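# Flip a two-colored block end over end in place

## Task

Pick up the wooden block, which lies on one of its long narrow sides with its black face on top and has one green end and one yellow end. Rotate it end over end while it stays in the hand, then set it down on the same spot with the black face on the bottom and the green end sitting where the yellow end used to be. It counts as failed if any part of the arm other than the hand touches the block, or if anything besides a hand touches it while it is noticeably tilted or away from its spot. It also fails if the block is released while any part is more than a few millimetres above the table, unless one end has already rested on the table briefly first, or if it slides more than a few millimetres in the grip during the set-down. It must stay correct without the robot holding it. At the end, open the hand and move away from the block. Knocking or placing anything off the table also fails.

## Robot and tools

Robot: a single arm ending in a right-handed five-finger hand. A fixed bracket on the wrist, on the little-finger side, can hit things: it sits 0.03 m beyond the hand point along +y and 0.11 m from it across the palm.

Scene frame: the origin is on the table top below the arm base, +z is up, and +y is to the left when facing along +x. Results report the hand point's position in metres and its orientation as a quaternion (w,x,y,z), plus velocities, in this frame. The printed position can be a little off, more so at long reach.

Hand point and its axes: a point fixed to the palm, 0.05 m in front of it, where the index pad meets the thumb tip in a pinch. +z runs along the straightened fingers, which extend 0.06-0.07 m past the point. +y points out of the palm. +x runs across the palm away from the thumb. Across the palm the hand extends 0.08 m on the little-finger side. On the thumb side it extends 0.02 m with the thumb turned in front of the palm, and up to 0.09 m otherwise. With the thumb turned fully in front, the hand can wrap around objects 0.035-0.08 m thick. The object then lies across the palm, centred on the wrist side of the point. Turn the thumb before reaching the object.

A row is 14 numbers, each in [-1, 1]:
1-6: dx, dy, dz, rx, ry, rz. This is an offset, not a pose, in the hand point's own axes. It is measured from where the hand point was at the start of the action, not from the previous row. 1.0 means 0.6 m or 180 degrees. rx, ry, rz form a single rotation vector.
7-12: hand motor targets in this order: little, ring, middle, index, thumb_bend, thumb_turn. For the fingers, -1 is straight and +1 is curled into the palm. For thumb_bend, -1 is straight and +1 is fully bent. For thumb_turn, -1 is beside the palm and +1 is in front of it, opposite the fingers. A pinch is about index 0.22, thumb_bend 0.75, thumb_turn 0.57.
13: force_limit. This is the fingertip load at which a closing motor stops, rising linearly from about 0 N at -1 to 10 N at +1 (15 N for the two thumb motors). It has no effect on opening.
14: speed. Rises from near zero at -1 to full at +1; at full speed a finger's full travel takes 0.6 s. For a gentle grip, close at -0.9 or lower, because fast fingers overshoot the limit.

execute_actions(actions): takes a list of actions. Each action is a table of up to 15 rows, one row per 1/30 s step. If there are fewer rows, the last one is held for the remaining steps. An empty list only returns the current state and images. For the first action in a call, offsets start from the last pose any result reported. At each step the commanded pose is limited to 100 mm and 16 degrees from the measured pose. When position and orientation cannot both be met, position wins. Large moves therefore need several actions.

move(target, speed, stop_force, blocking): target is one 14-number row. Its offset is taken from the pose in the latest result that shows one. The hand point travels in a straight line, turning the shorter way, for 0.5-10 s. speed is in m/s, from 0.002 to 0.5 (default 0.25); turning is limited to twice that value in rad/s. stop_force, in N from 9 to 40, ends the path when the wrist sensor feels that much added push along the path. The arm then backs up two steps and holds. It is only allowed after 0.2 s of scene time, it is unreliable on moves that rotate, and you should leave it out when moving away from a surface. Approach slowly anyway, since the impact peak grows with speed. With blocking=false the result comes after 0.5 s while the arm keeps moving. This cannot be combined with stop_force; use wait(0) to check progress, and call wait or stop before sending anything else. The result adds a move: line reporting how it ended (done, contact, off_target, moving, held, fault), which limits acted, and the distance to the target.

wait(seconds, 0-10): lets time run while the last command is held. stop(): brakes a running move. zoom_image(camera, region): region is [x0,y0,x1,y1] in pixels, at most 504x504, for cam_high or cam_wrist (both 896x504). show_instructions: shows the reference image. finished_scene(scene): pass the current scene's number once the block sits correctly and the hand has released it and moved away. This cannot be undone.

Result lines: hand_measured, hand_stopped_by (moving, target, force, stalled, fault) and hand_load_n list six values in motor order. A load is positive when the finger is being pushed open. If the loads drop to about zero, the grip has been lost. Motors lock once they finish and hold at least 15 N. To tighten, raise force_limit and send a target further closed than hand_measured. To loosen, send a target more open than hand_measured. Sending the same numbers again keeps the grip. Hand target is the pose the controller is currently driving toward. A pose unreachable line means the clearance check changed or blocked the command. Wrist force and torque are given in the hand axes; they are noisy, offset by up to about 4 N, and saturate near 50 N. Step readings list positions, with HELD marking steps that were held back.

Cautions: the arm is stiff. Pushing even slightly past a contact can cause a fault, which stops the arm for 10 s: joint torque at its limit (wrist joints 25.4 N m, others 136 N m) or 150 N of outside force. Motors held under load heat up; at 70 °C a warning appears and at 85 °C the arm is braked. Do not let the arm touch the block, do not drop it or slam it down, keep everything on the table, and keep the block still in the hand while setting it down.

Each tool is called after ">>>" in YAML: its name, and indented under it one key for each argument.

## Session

>>> execute_actions:
  actions: []

Scene clock: 0.00 s.
end_effector_position=(-0.0062, +0.1687, +0.3823) hand_measured=(-1.000, -1.000, -1.000, -1.000, -1.000, -1.000) hand_load_n=(+0.0, +0.0, +0.0, +0.0, +0.0, +0.0) hand_stopped_by=(target, target, target, target, target, target) hand_force_limit=0.00 hand_speed=-0.80 end_effector_quat_wxyz=(-0.293, +0.848, -0.423, +0.124) end_effector_velocity=(-0.000, +0.001, +0.001) end_effector_angular_velocity=(+0.003, +0.001, -0.001)
Joint positions: [ 1.663 -1.797  1.852  1.281  2.204 -2.31 ]
Joint velocities: [ 0.     0.    -0.002 -0.001  0.     0.001]
Joint torques (N m, as the arm reports them, + toward a larger angle): no reading
Wrist force (N, on the end effector, along its own x y z axes, offset not removed): no reading
Wrist torque (N m, same axes, about the end effector's origin, offset not removed): no reading
Hand target: -0.006, +0.169, +0.382; -0.293, +0.848, -0.423, +0.124

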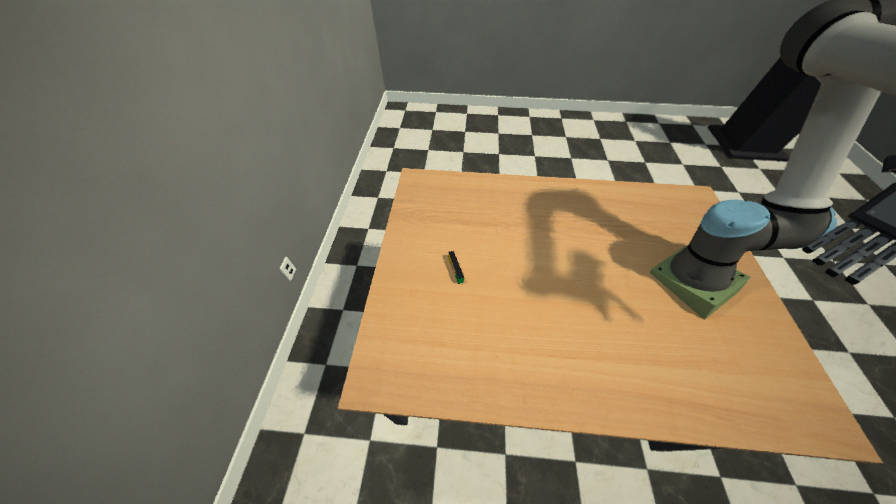

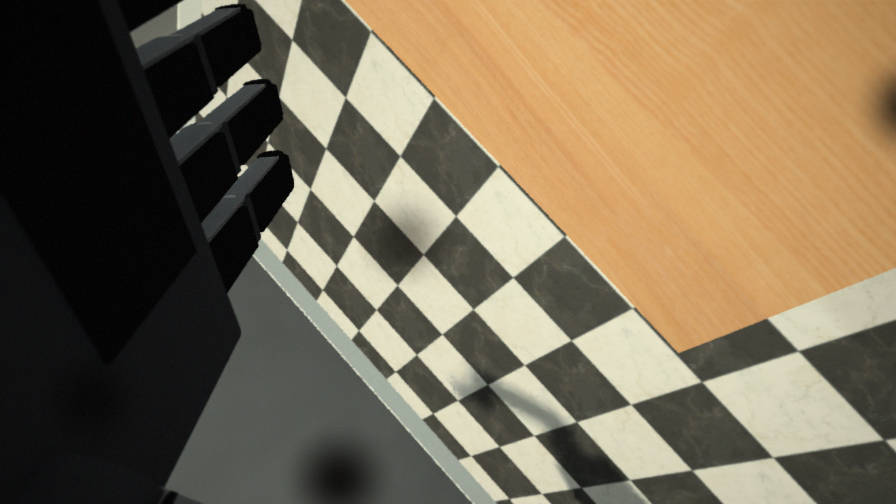

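>>> zoom_image:
  camera: "cam_high"
  region: [400, 220, 540, 310]

Region (400, 220, 540, 310) of cam_high's 896x504 image, scaled by 3.600, with more detail than that image has; it fills the top 324 rows of this view, and the rest is white.

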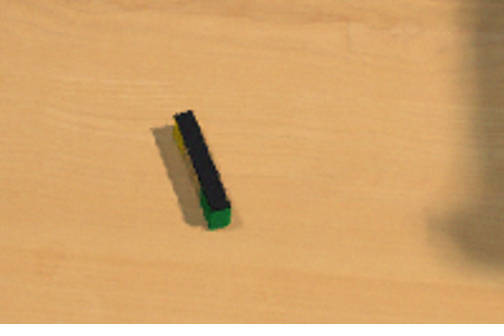

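>>> move:
  target: [0.765,-0.354,0.611,0.292,0.126,0.049,-1,-1,-1,-0.6,0.7,0.57,0,0.5]
  speed: 0.25

Scene clock: 9.93 s.
end_effector_position=(+0.5793, +0.0495, +0.2010) hand_measured=(-1.000, -1.000, -1.000, -0.600, +0.700, +0.570) hand_load_n=(+0.0, +0.0, +0.0, +0.0, +0.0, +0.0) hand_stopped_by=(target, target, target, target, target, target) hand_force_limit=0.00 hand_speed=0.50 end_effector_quat_wxyz=(+0.558, -0.559, +0.433, -0.434) end_effector_velocity=(+0.003, -0.001, +0.000) end_effector_angular_velocity=(-0.002, -0.005, -0.003)
Joint positions: [-0.396 -1.724  2.293 -0.687  0.894 -3.307]
Joint velocities: [ 0.003  0.006 -0.003 -0.009  0.005  0.   ]
Joint torques (N m, as the arm reports them, + toward a larger angle): [  8.79  -9.34 -28.83  -2.14   0.94   2.03]
Wrist force (N, on the end effector, along its own x y z axes, offset not removed): [-2.3 -0.5 -1.4]
Wrist torque (N m, same axes, about the end effector's origin, offset not removed): [0.02 0.34 -0.04]
Hand target: +0.579, +0.050, +0.201; +0.558, -0.559, +0.433, -0.434
Off the commanded pose: 0.000 m, 0 deg.
move: done

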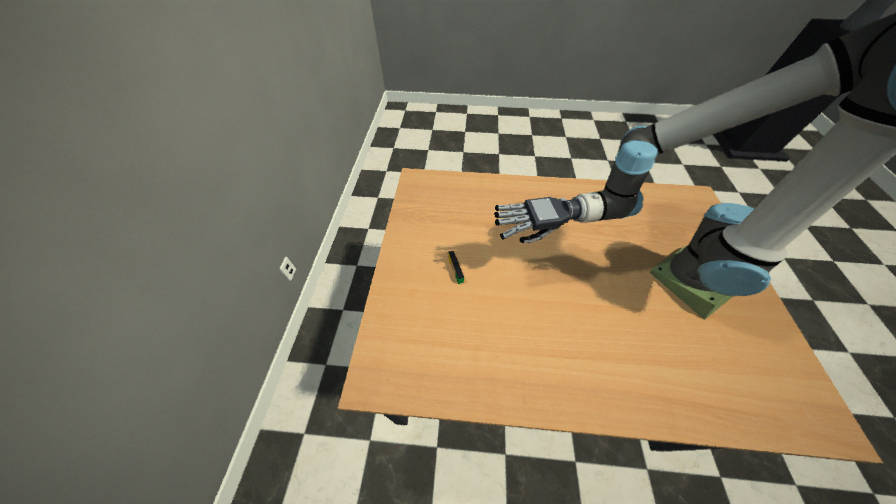

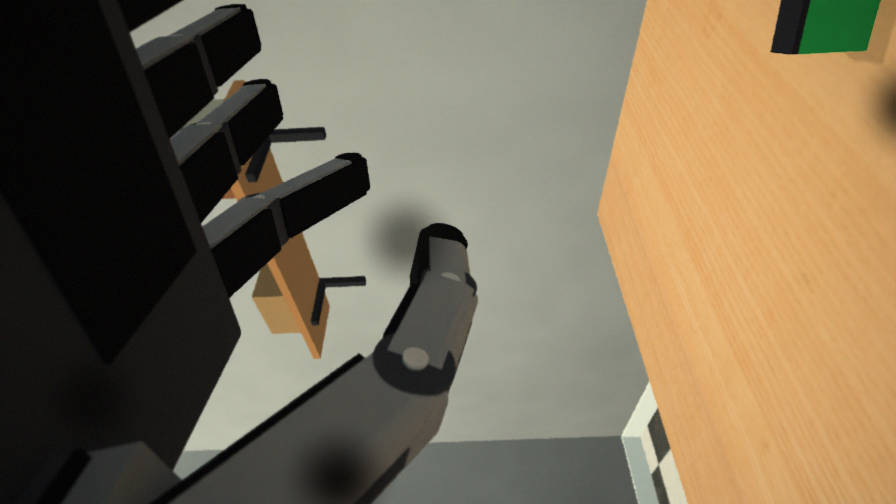

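>>> move:
  target: [0.078,0.15,0.178,0,0,0,-1,-1,-1,-0.6,0.7,0.57,0,0.5]

Scene clock: 15.60 s.
end_effector_position=(+0.6941, +0.0305, +0.1111) hand_measured=(-1.000, -1.000, -1.000, -0.600, +0.700, +0.570) hand_load_n=(+0.0, +0.0, +0.0, +0.0, +0.0, +0.0) hand_stopped_by=(target, target, target, target, target, target) hand_force_limit=0.00 hand_speed=0.50 end_effector_quat_wxyz=(+0.558, -0.559, +0.433, -0.434) end_effector_velocity=(+0.002, +0.000, -0.001) end_effector_angular_velocity=(+0.000, +0.000, +0.000)
Joint positions: [-0.349 -1.297  2.044 -0.861  0.94  -3.314]
Joint velocities: [ 0.001  0.005 -0.004 -0.     0.001 -0.   ]
Joint torques (N m, as the arm reports them, + toward a larger angle): [ 12.98 -25.87 -29.15  -0.99   1.04  -1.38]
Wrist force (N, on the end effector, along its own x y z axes, offset not removed): [1.7 4.2 -0.4]
Wrist torque (N m, same axes, about the end effector's origin, offset not removed): [0.55 -0.16 0.28]
Hand target: +0.694, +0.031, +0.111; +0.558, -0.559, +0.433, -0.434
Off the commanded pose: 0.000 m, 0 deg.
move: done

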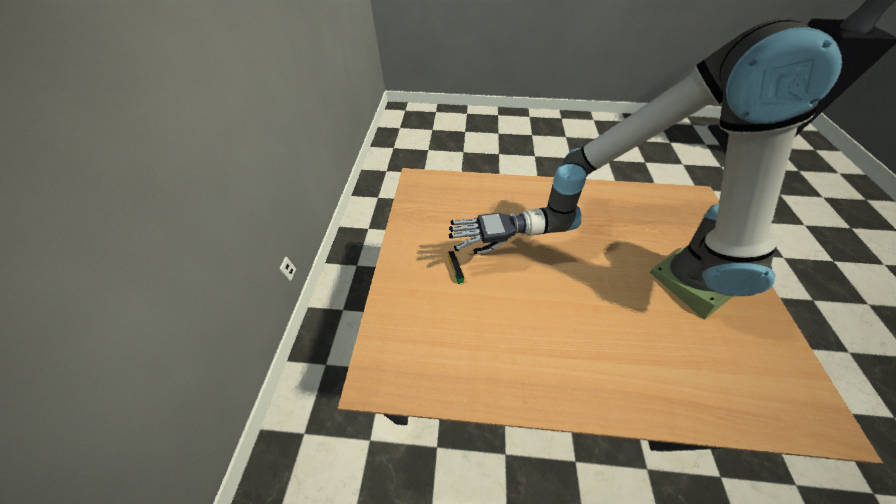

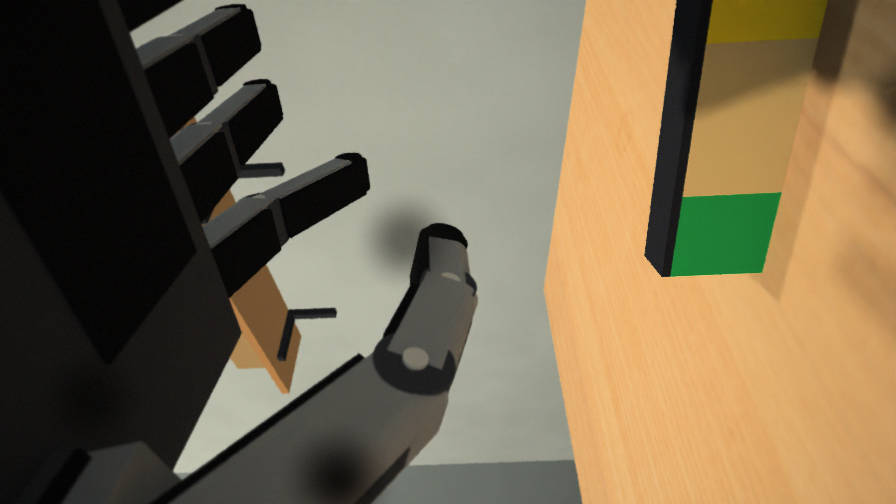

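>>> move:
  target: [-0.028,0.085,0.042,-0.1326,-0.0513,-0.1153,-1,-1,-1,-0.6,0.7,0.57,0,0.5]
  speed: 0.2

>>> move:
  target: [-0.0205,0.0568,0.0282,0,0,0,-1,-1,-1,-0.6,0.7,0.57,0,0.5]
  speed: 0.05

>>> zoom_image:
  camera: "cam_high"
  region: [420, 230, 520, 300]

Scene clock: 25.10 s.
end_effector_position=(+0.7143, +0.0529, +0.0600) hand_measured=(-1.000, -1.000, -1.000, -0.600, +0.700, +0.570) hand_load_n=(+0.0, +0.0, +0.0, +0.0, +0.0, +0.0) hand_stopped_by=(target, target, target, target, target, target) hand_force_limit=0.00 hand_speed=0.50 end_effector_quat_wxyz=(-0.377, +0.763, -0.361, +0.383) end_effector_velocity=(+0.001, +0.000, -0.001) end_effector_angular_velocity=(-0.008, +0.007, +0.002)
Joint positions: [-0.196 -1.143  1.665 -0.135  1.145 -3.92 ]
Joint velocities: [ 0.003  0.005 -0.009  0.013  0.007 -0.008]
Joint torques (N m, as the arm reports them, + toward a larger angle): [ 15.07 -38.89 -31.85   2.62   0.27  -1.55]
Wrist force (N, on the end effector, along its own x y z axes, offset not removed): [-4.1 -3.3 -0.1]
Wrist torque (N m, same axes, about the end effector's origin, offset not removed): [-0.72 0.69 -0.29]
Hand target: +0.714, +0.053, +0.060; -0.377, +0.763, -0.360, +0.382
Off the commanded pose: 0.000 m, 0 deg.
move: done

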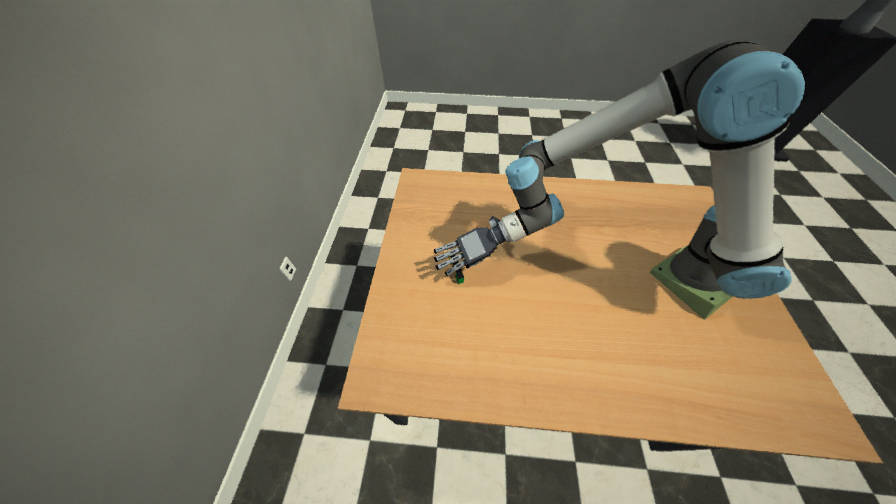

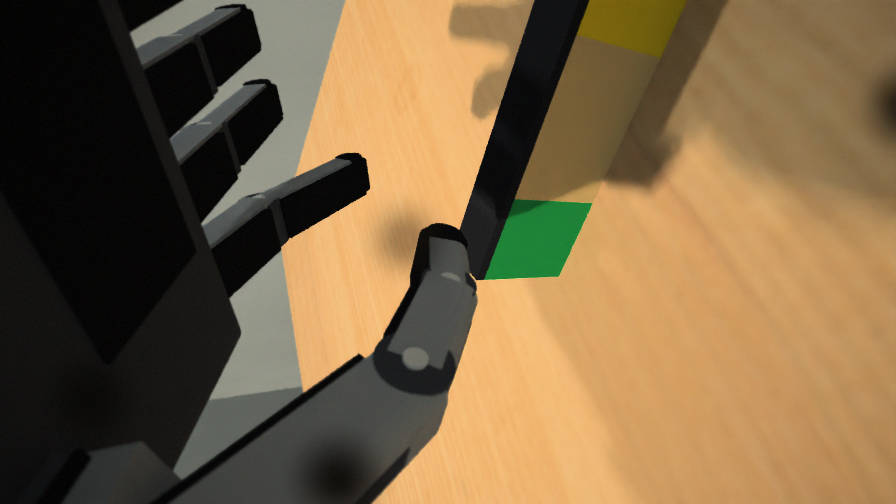

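Scene clock: 26.27 s.
end_effector_position=(+0.7143, +0.0527, +0.0202) hand_measured=(-1.000, -1.000, -1.000, -0.600, +0.700, +0.570) hand_load_n=(+0.0, +0.0, +0.0, +0.0, +0.0, +0.0) hand_stopped_by=(target, target, target, target, target, target) hand_force_limit=0.00 hand_speed=0.50 end_effector_quat_wxyz=(-0.377, +0.763, -0.361, +0.383) end_effector_velocity=(+0.001, -0.001, -0.001) end_effector_angular_velocity=(-0.001, -0.002, -0.001)
Joint positions: [-0.21  -1.082  1.686 -0.215  1.132 -3.926]
Joint velocities: [-0.001  0.003 -0.    -0.005 -0.    -0.001]
Joint torques (N m, as the arm reports them, + toward a larger angle): [  3.03 -36.89  -0.55  -1.83  -2.12  -1.83]
Wrist force (N, on the end effector, along its own x y z axes, offset not removed): [-0.3 -3.3 1.4]
Wrist torque (N m, same axes, about the end effector's origin, offset not removed): [-0.65 0.11 0.17]
Hand target: +0.714, +0.053, +0.020; -0.377, +0.763, -0.361, +0.383
Off the commanded pose: 0.000 m, 0 deg.
move: done

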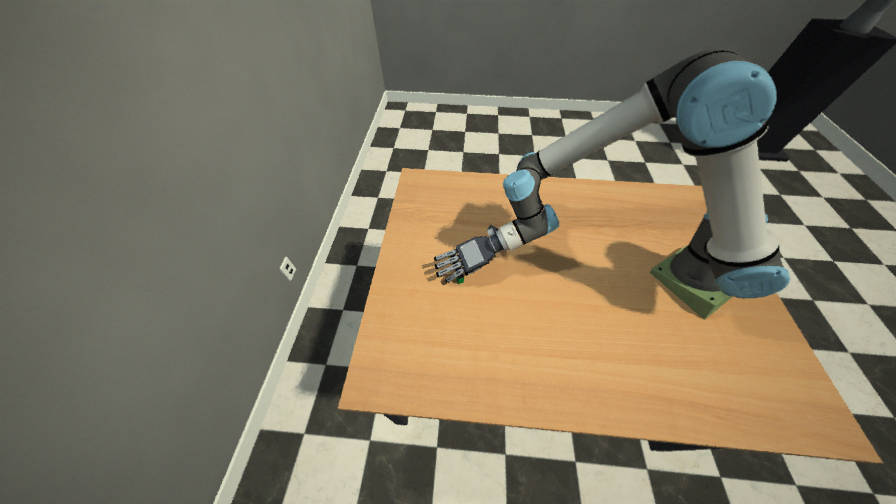

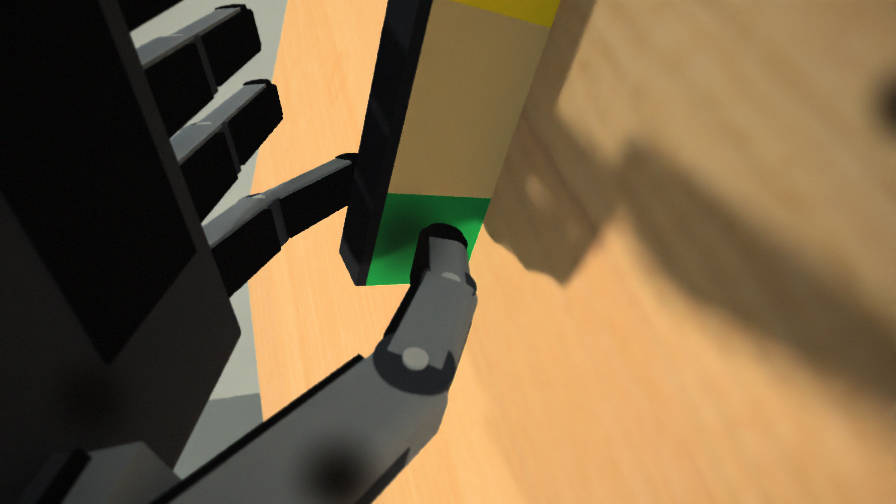

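Region (420, 230, 520, 300) of cam_high's 896x504 image, scaled by 5.040, with more detail than that image has; it fills the top 353 rows of this view, and the rest is white.

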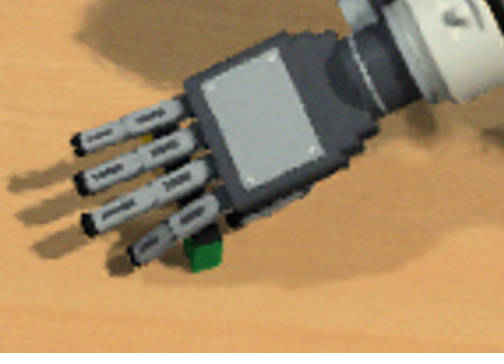

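>>> move:
  target: [0.002,-0.006,0.0136,0,0,0,-1,-1,-1,-0.3,0.7,0.57,0,-0.7]
  speed: 0.02

>>> move:
  target: [0,0,0,0,0,0,-1,-1,-1,0.3,0.7,0.57,1,-0.9]

>>> move:
  target: [0,0,0,0,0,0,-1,-1,-1,0.4,0.7,0.57,1,-0.92]

Scene clock: 30.83 s.
end_effector_position=(+0.7227, +0.0558, +0.0202) hand_measured=(-1.000, -1.000, -1.000, -0.300, +0.700, +0.570) hand_load_n=(+0.0, +0.0, +0.0, +0.0, +0.0, +0.0) hand_stopped_by=(target, target, target, target, target, target) hand_force_limit=0.00 hand_speed=-0.70 end_effector_quat_wxyz=(-0.377, +0.763, -0.361, +0.383) end_effector_velocity=(-0.000, +0.000, -0.000) end_effector_angular_velocity=(+0.001, +0.001, -0.000)
Joint positions: [-0.2   -1.066  1.658 -0.204  1.142 -3.921]
Joint velocities: [ 0.     0.001 -0.     0.001  0.001  0.001]
Joint torques (N m, as the arm reports them, + toward a larger angle): [ 14.14 -35.64 -27.6    2.15   0.38   1.71]
Wrist force (N, on the end effector, along its own x y z axes, offset not removed): [2.3 1.7 -1.6]
Wrist torque (N m, same axes, about the end effector's origin, offset not removed): [0.27 -0.23 0.25]
Hand target: +0.723, +0.056, +0.020; -0.377, +0.763, -0.361, +0.383
Off the commanded pose: 0.000 m, 0 deg.
move: done

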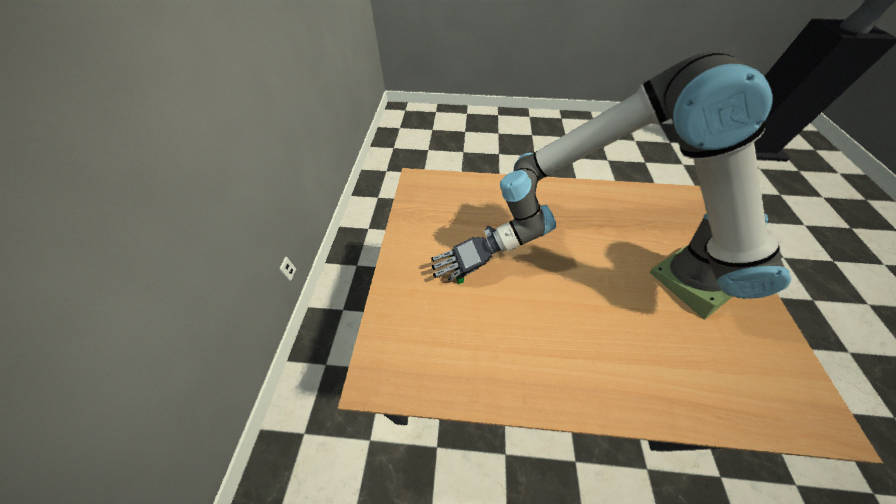

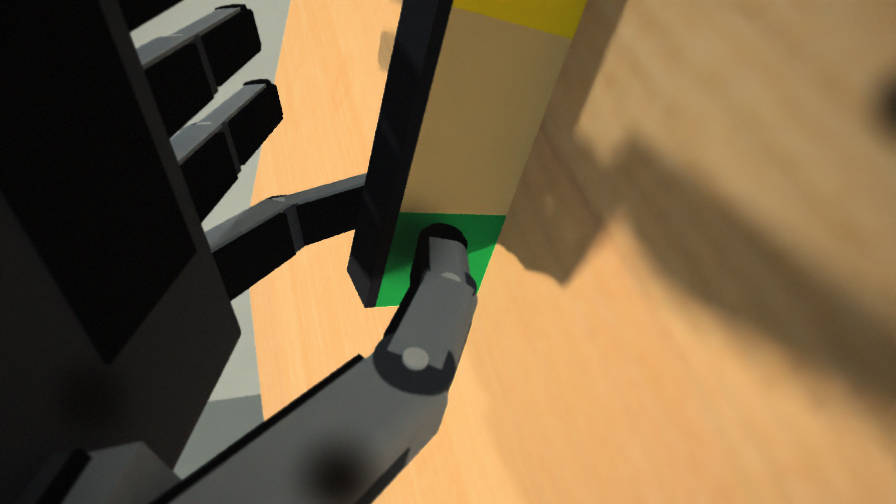

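Scene clock: 32.73 s.
end_effector_position=(+0.7227, +0.0558, +0.0201) hand_measured=(-1.000, -1.000, -1.000, -0.030, +0.698, +0.570) hand_load_n=(+0.0, +0.0, +0.0, +9.5, +2.0, -1.0) hand_stopped_by=(target, target, target, force, target, target) hand_force_limit=1.00 hand_speed=-0.90 end_effector_quat_wxyz=(-0.377, +0.763, -0.361, +0.383) end_effector_velocity=(+0.000, -0.000, +0.000) end_effector_angular_velocity=(-0.000, -0.000, -0.000)
Joint positions: [-0.2   -1.066  1.658 -0.204  1.142 -3.921]
Joint velocities: [-0.  0. -0.  0.  0. -0.]
Joint torques (N m, as the arm reports them, + toward a larger angle): [  7.68 -54.69  -0.64   0.21  -1.77   0.97]
Wrist force (N, on the end effector, along its own x y z axes, offset not removed): [-3.3 -0.5 -4.8]
Wrist torque (N m, same axes, about the end effector's origin, offset not removed): [0.14 0.75 -0.01]
Hand target: +0.723, +0.056, +0.020; -0.377, +0.763, -0.361, +0.383
Off the commanded pose: 0.000 m, 0 deg.
move: done

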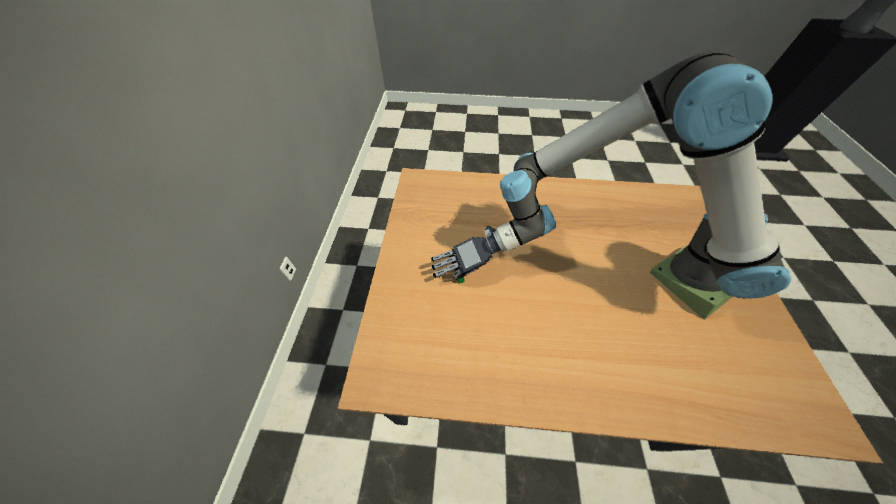

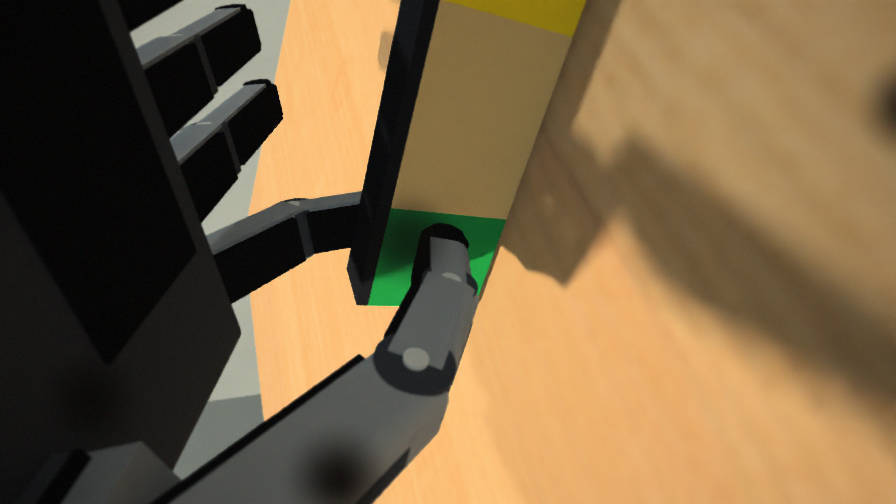

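Scene clock: 33.23 s.
end_effector_position=(+0.7227, +0.0558, +0.0201) hand_measured=(-1.000, -1.000, -1.000, -0.030, +0.698, +0.570) hand_load_n=(+0.0, +0.0, +0.0, +9.5, +2.0, -1.0) hand_stopped_by=(target, target, target, force, target, target) hand_force_limit=1.00 hand_speed=-0.92 end_effector_quat_wxyz=(-0.377, +0.763, -0.361, +0.383) end_effector_velocity=(+0.000, -0.000, +0.000) end_effector_angular_velocity=(+0.000, -0.000, -0.000)
Joint positions: [-0.2   -1.066  1.658 -0.204  1.142 -3.921]
Joint velocities: [-0.     0.    -0.001  0.    -0.     0.001]
Joint torques (N m, as the arm reports them, + toward a larger angle): [  8.22 -53.54   0.11   0.31  -1.88   1.04]
Wrist force (N, on the end effector, along its own x y z axes, offset not removed): [1.3 1.0 -1.3]
Wrist torque (N m, same axes, about the end effector's origin, offset not removed): [0.10 0.04 0.38]
Hand target: +0.723, +0.056, +0.020; -0.377, +0.763, -0.361, +0.383
Off the commanded pose: 0.000 m, 0 deg.
move: done

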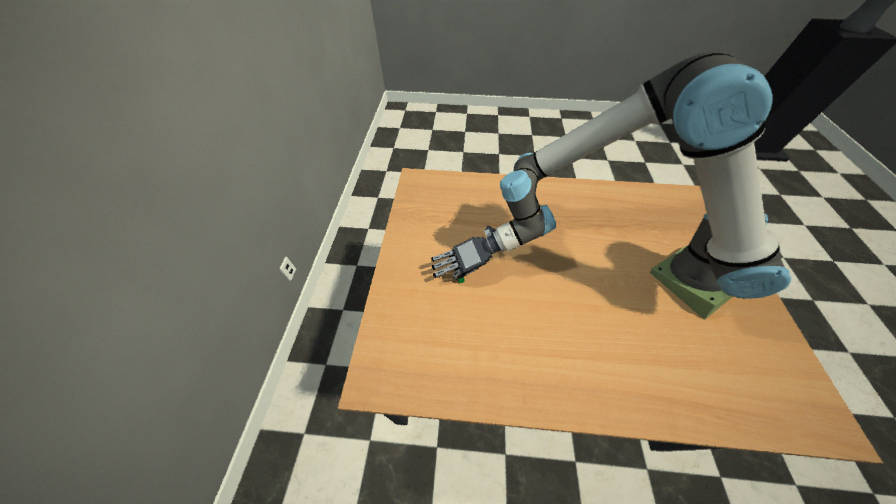

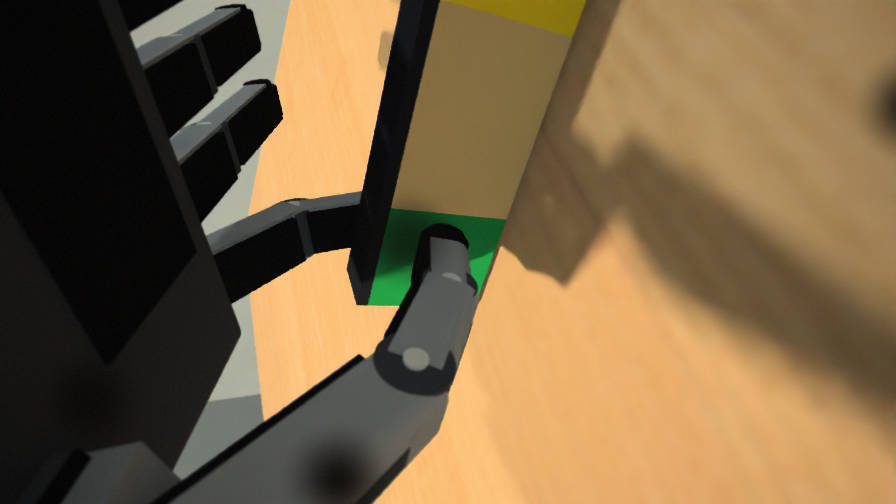

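>>> move:
  target: [0.077,-0.213,-0.106,0,0,0,-1,-1,-1,0.4,0.7,0.57,1,-0.92]
  speed: 0.15

>>> move:
  target: [0,0,0,0,0,0,-1,-1,-1,-0.04,0.7,0.57,1,-0.92]

Scene clock: 36.67 s.
end_effector_position=(+0.7225, +0.0563, +0.1700) hand_measured=(-1.000, -1.000, -1.000, -0.030, +0.698, +0.570) hand_load_n=(+0.0, +0.0, +0.0, +9.5, +2.0, -1.0) hand_stopped_by=(target, target, target, force, target, target) hand_force_limit=1.00 hand_speed=-0.92 end_effector_quat_wxyz=(-0.377, +0.762, -0.361, +0.383) end_effector_velocity=(-0.000, +0.001, +0.001) end_effector_angular_velocity=(+0.002, +0.001, +0.000)
Joint positions: [-0.146 -1.256  1.529  0.106  1.192 -3.899]
Joint velocities: [ 0.001 -0.001 -0.002  0.004  0.001  0.002]
Joint torques (N m, as the arm reports them, + toward a larger angle): [ 13.86 -50.02 -35.04   2.1    0.53   1.66]
Wrist force (N, on the end effector, along its own x y z axes, offset not removed): [1.4 -1.7 -2.1]
Wrist torque (N m, same axes, about the end effector's origin, offset not removed): [-0.38 -0.13 0.32]
Hand target: +0.722, +0.056, +0.170; -0.377, +0.762, -0.361, +0.383
Off the commanded pose: 0.000 m, 0 deg.
move: done

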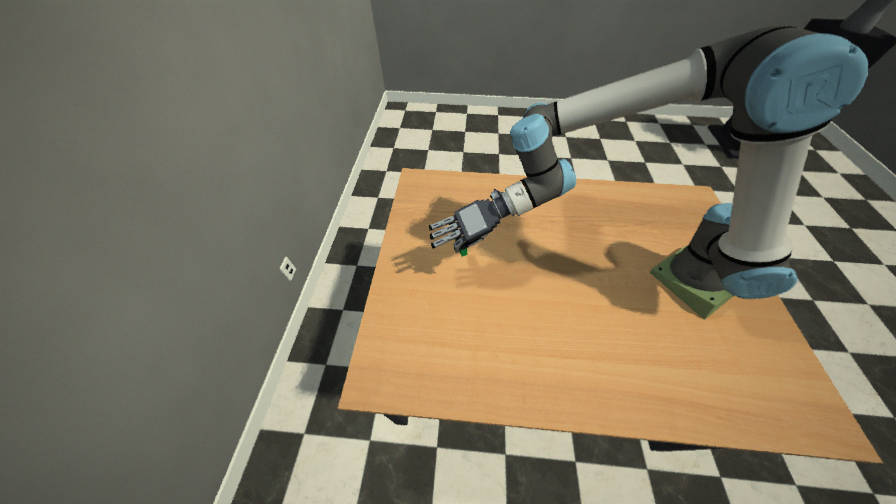

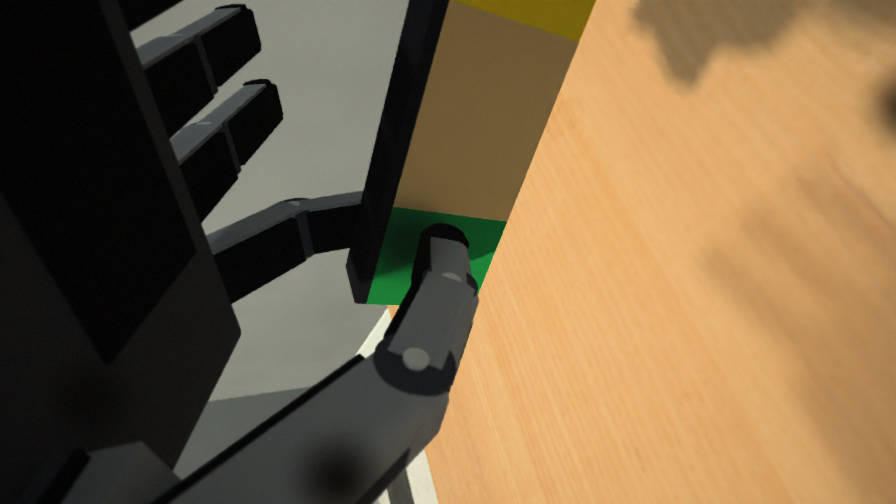

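Scene clock: 37.17 s.
end_effector_position=(+0.7225, +0.0563, +0.1701) hand_measured=(-1.000, -1.000, -1.000, -0.042, +0.698, +0.570) hand_load_n=(+0.0, +0.0, +0.0, +5.0, +1.5, -0.5) hand_stopped_by=(target, target, target, target, target, target) hand_force_limit=1.00 hand_speed=-0.92 end_effector_quat_wxyz=(-0.377, +0.762, -0.361, +0.383) end_effector_velocity=(-0.000, -0.000, -0.000) end_effector_angular_velocity=(+0.002, +0.003, -0.002)
Joint positions: [-0.146 -1.256  1.529  0.106  1.192 -3.899]
Joint velocities: [-0.     0.     0.     0.002  0.001  0.002]
Joint torques (N m, as the arm reports them, + toward a larger angle): [ 12.49 -43.2  -16.17  -1.1   -0.02   1.71]
Wrist force (N, on the end effector, along its own x y z axes, offset not removed): [-4.0 -0.6 -1.4]
Wrist torque (N m, same axes, about the end effector's origin, offset not removed): [-0.13 0.76 0.14]
Hand target: +0.722, +0.056, +0.170; -0.377, +0.762, -0.361, +0.383
Off the commanded pose: 0.000 m, 0 deg.
move: done

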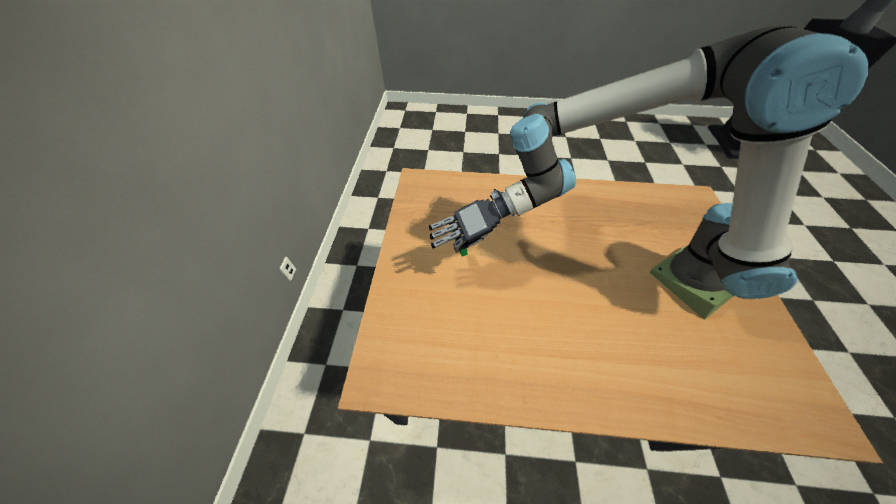

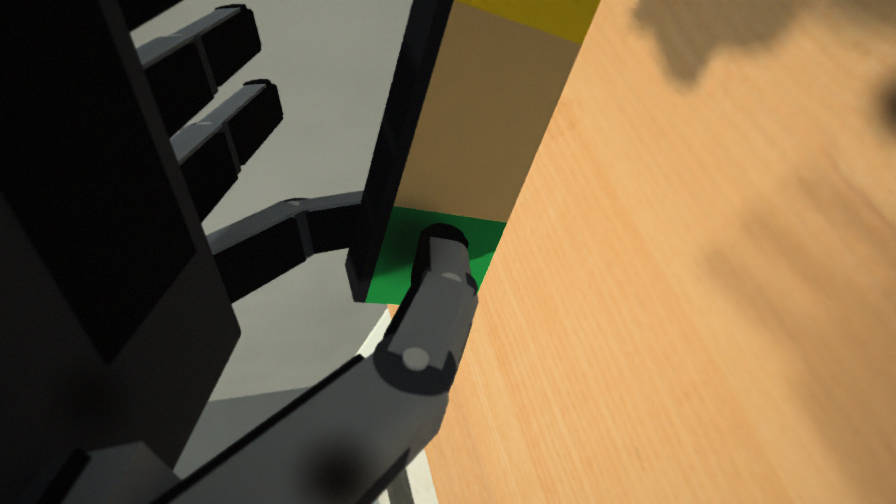

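>>> move:
  target: [0,0,0,0,0,0,-1,-1,-1,-0.048,0.7,0.57,1,-0.95]

>>> wait:
  seconds: 1

Scene clock: 40.73 s.
end_effector_position=(+0.7225, +0.0563, +0.1700) hand_measured=(-1.000, -1.000, -1.000, -0.048, +0.700, +0.570) hand_load_n=(+0.0, +0.0, +0.0, +1.5, +1.0, +0.0) hand_stopped_by=(target, target, target, target, target, target) hand_force_limit=1.00 hand_speed=-0.95 end_effector_quat_wxyz=(-0.377, +0.762, -0.361, +0.383) end_effector_velocity=(+0.001, +0.000, +0.000) end_effector_angular_velocity=(+0.001, -0.002, -0.001)
Joint positions: [-0.146 -1.256  1.529  0.106  1.192 -3.899]
Joint velocities: [ 0.     0.    -0.001 -0.002 -0.     0.001]
Joint torques (N m, as the arm reports them, + toward a larger angle): [  3.82 -39.58 -18.05   0.95  -1.75   1.65]
Wrist force (N, on the end effector, along its own x y z axes, offset not removed): [0.1 1.1 -4.3]
Wrist torque (N m, same axes, about the end effector's origin, offset not removed): [0.25 0.21 -0.11]
Hand target: +0.722, +0.056, +0.170; -0.377, +0.762, -0.361, +0.383
Off the commanded pose: 0.000 m, 0 deg.
move: done

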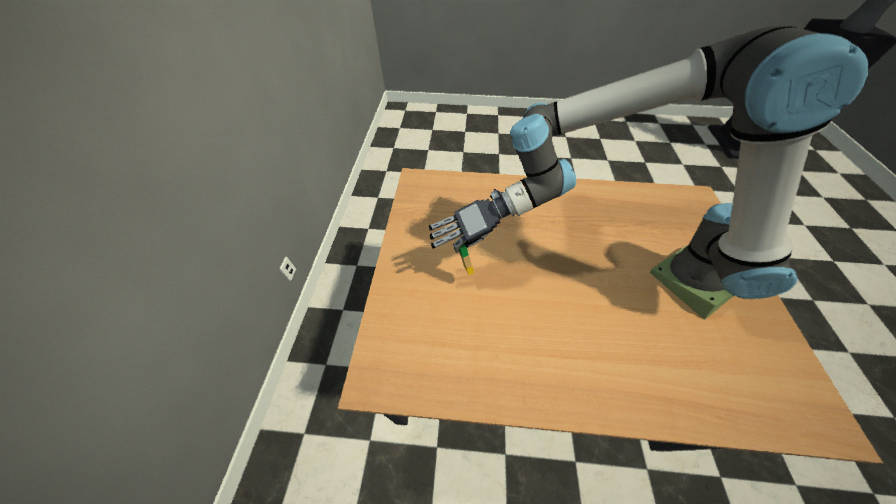

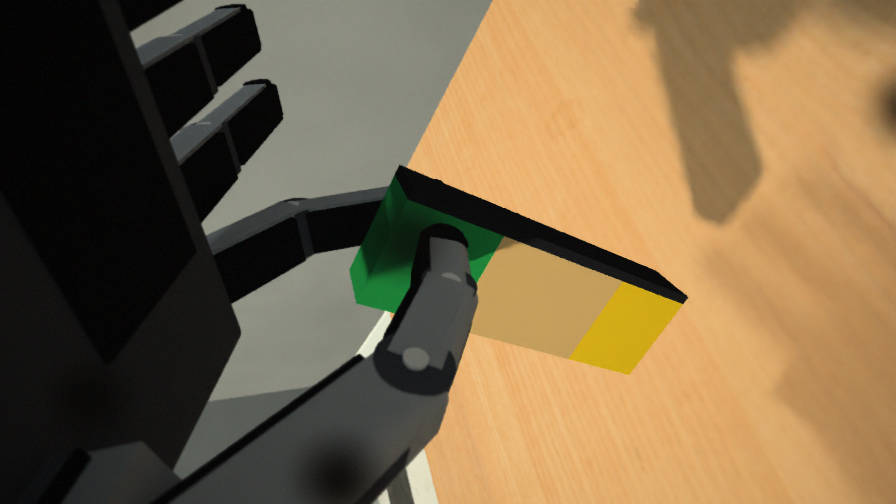

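Scene clock: 41.73 s.
end_effector_position=(+0.7225, +0.0563, +0.1701) hand_measured=(-1.000, -1.000, -1.000, -0.048, +0.700, +0.570) hand_load_n=(+0.0, +0.0, +0.0, +1.5, +1.0, +0.0) hand_stopped_by=(target, target, target, target, target, target) hand_force_limit=1.00 hand_speed=-0.95 end_effector_quat_wxyz=(-0.377, +0.762, -0.361, +0.383) end_effector_velocity=(+0.000, +0.000, -0.000) end_effector_angular_velocity=(-0.002, -0.001, +0.001)
Joint positions: [-0.146 -1.256  1.529  0.106  1.192 -3.899]
Joint velocities: [ 0.    -0.     0.001 -0.001 -0.    -0.002]
Joint torques (N m, as the arm reports them, + toward a larger angle): [  9.34 -52.33 -31.61   2.27  -0.38   1.75]
Wrist force (N, on the end effector, along its own x y z axes, offset not removed): [-0.8 0.1 -2.1]
Wrist torque (N m, same axes, about the end effector's origin, offset not removed): [-0.08 0.17 0.12]
Hand target: +0.722, +0.056, +0.170; -0.377, +0.762, -0.361, +0.383
Off the commanded pose: 0.000 m, 0 deg.
wait: 1.00 s; at rest by 0.17 s

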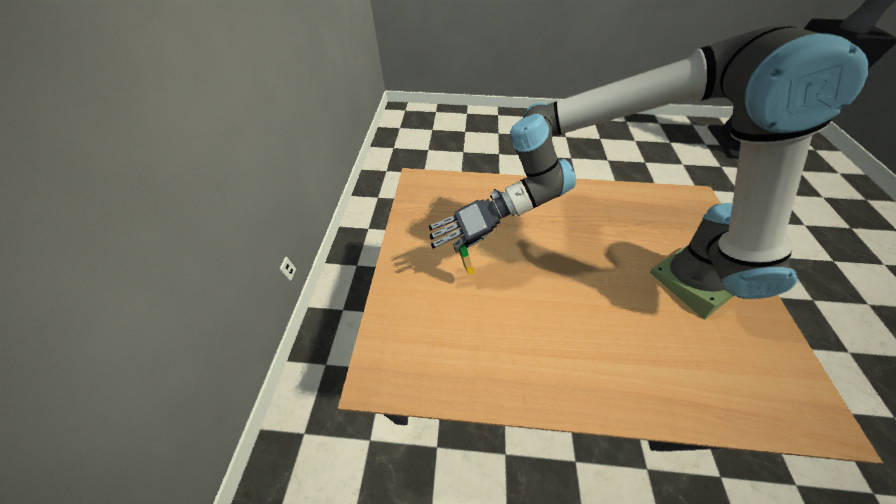

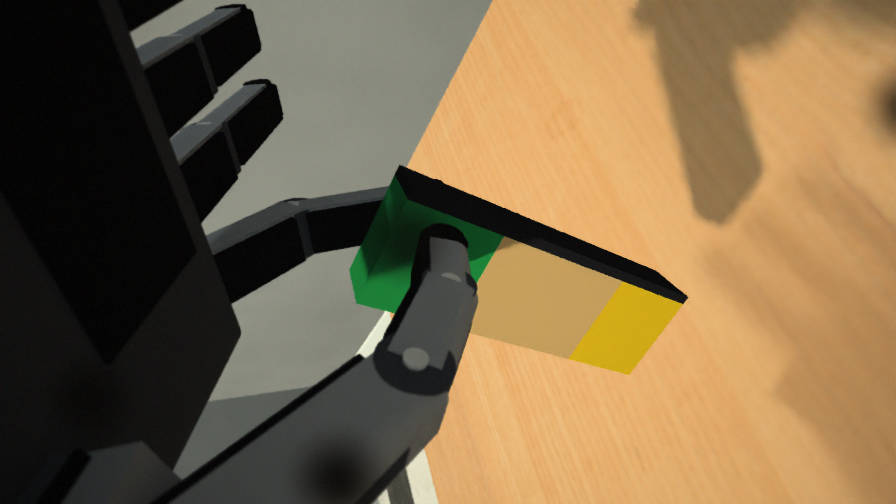

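Roll −110°.

>>> move:
  target: [0,0,0,-0.088,0.243,-0.554,-1,-1,-1,-0.048,0.7,0.57,1,-0.95]
  speed: 0.17

Scene clock: 49.20 s.
end_effector_position=(+0.7221, +0.0562, +0.1702) hand_measured=(-1.000, -1.000, -1.000, -0.048, +0.700, +0.570) hand_load_n=(+0.0, +0.0, +0.0, +1.5, +0.5, +0.0) hand_stopped_by=(target, target, target, target, target, target) hand_force_limit=1.00 hand_speed=-0.95 end_effector_quat_wxyz=(+0.275, +0.625, +0.191, +0.705) end_effector_velocity=(-0.000, +0.000, -0.001) end_effector_angular_velocity=(-0.008, -0.003, +0.002)
Joint positions: [ 0.082 -1.045  1.982 -1.245  1.654 -5.61 ]
Joint velocities: [-0.002  0.003  0.003 -0.01  -0.006 -0.007]
Joint torques (N m, as the arm reports them, + toward a larger angle): [  1.92 -30.79   2.17  -4.29  -2.46  -1.  ]
Wrist force (N, on the end effector, along its own x y z axes, offset not removed): [-0.4 0.2 -0.4]
Wrist torque (N m, same axes, about the end effector's origin, offset not removed): [0.19 0.27 0.23]
Hand target: +0.722, +0.056, +0.170; +0.275, +0.625, +0.191, +0.705
Off the commanded pose: 0.000 m, 0 deg.
move: done

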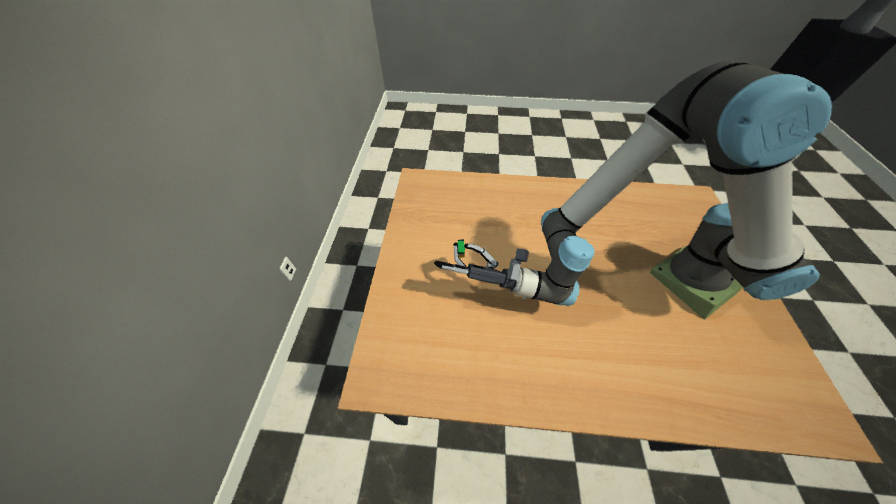

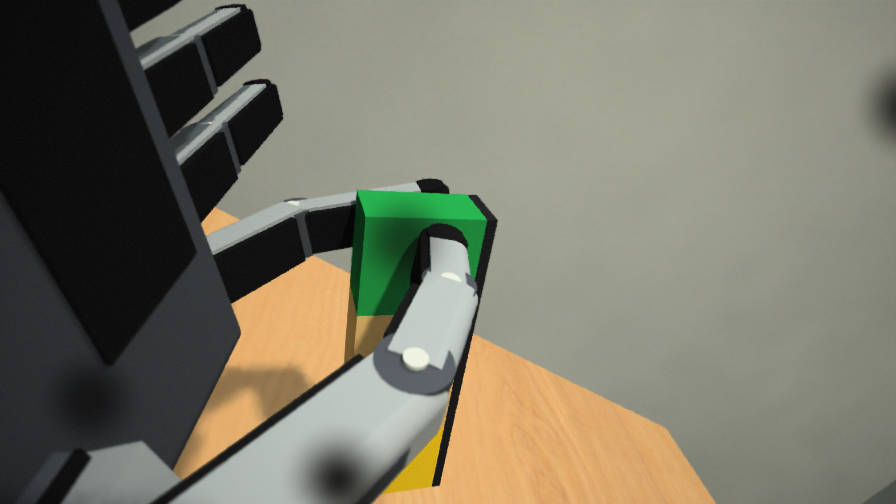

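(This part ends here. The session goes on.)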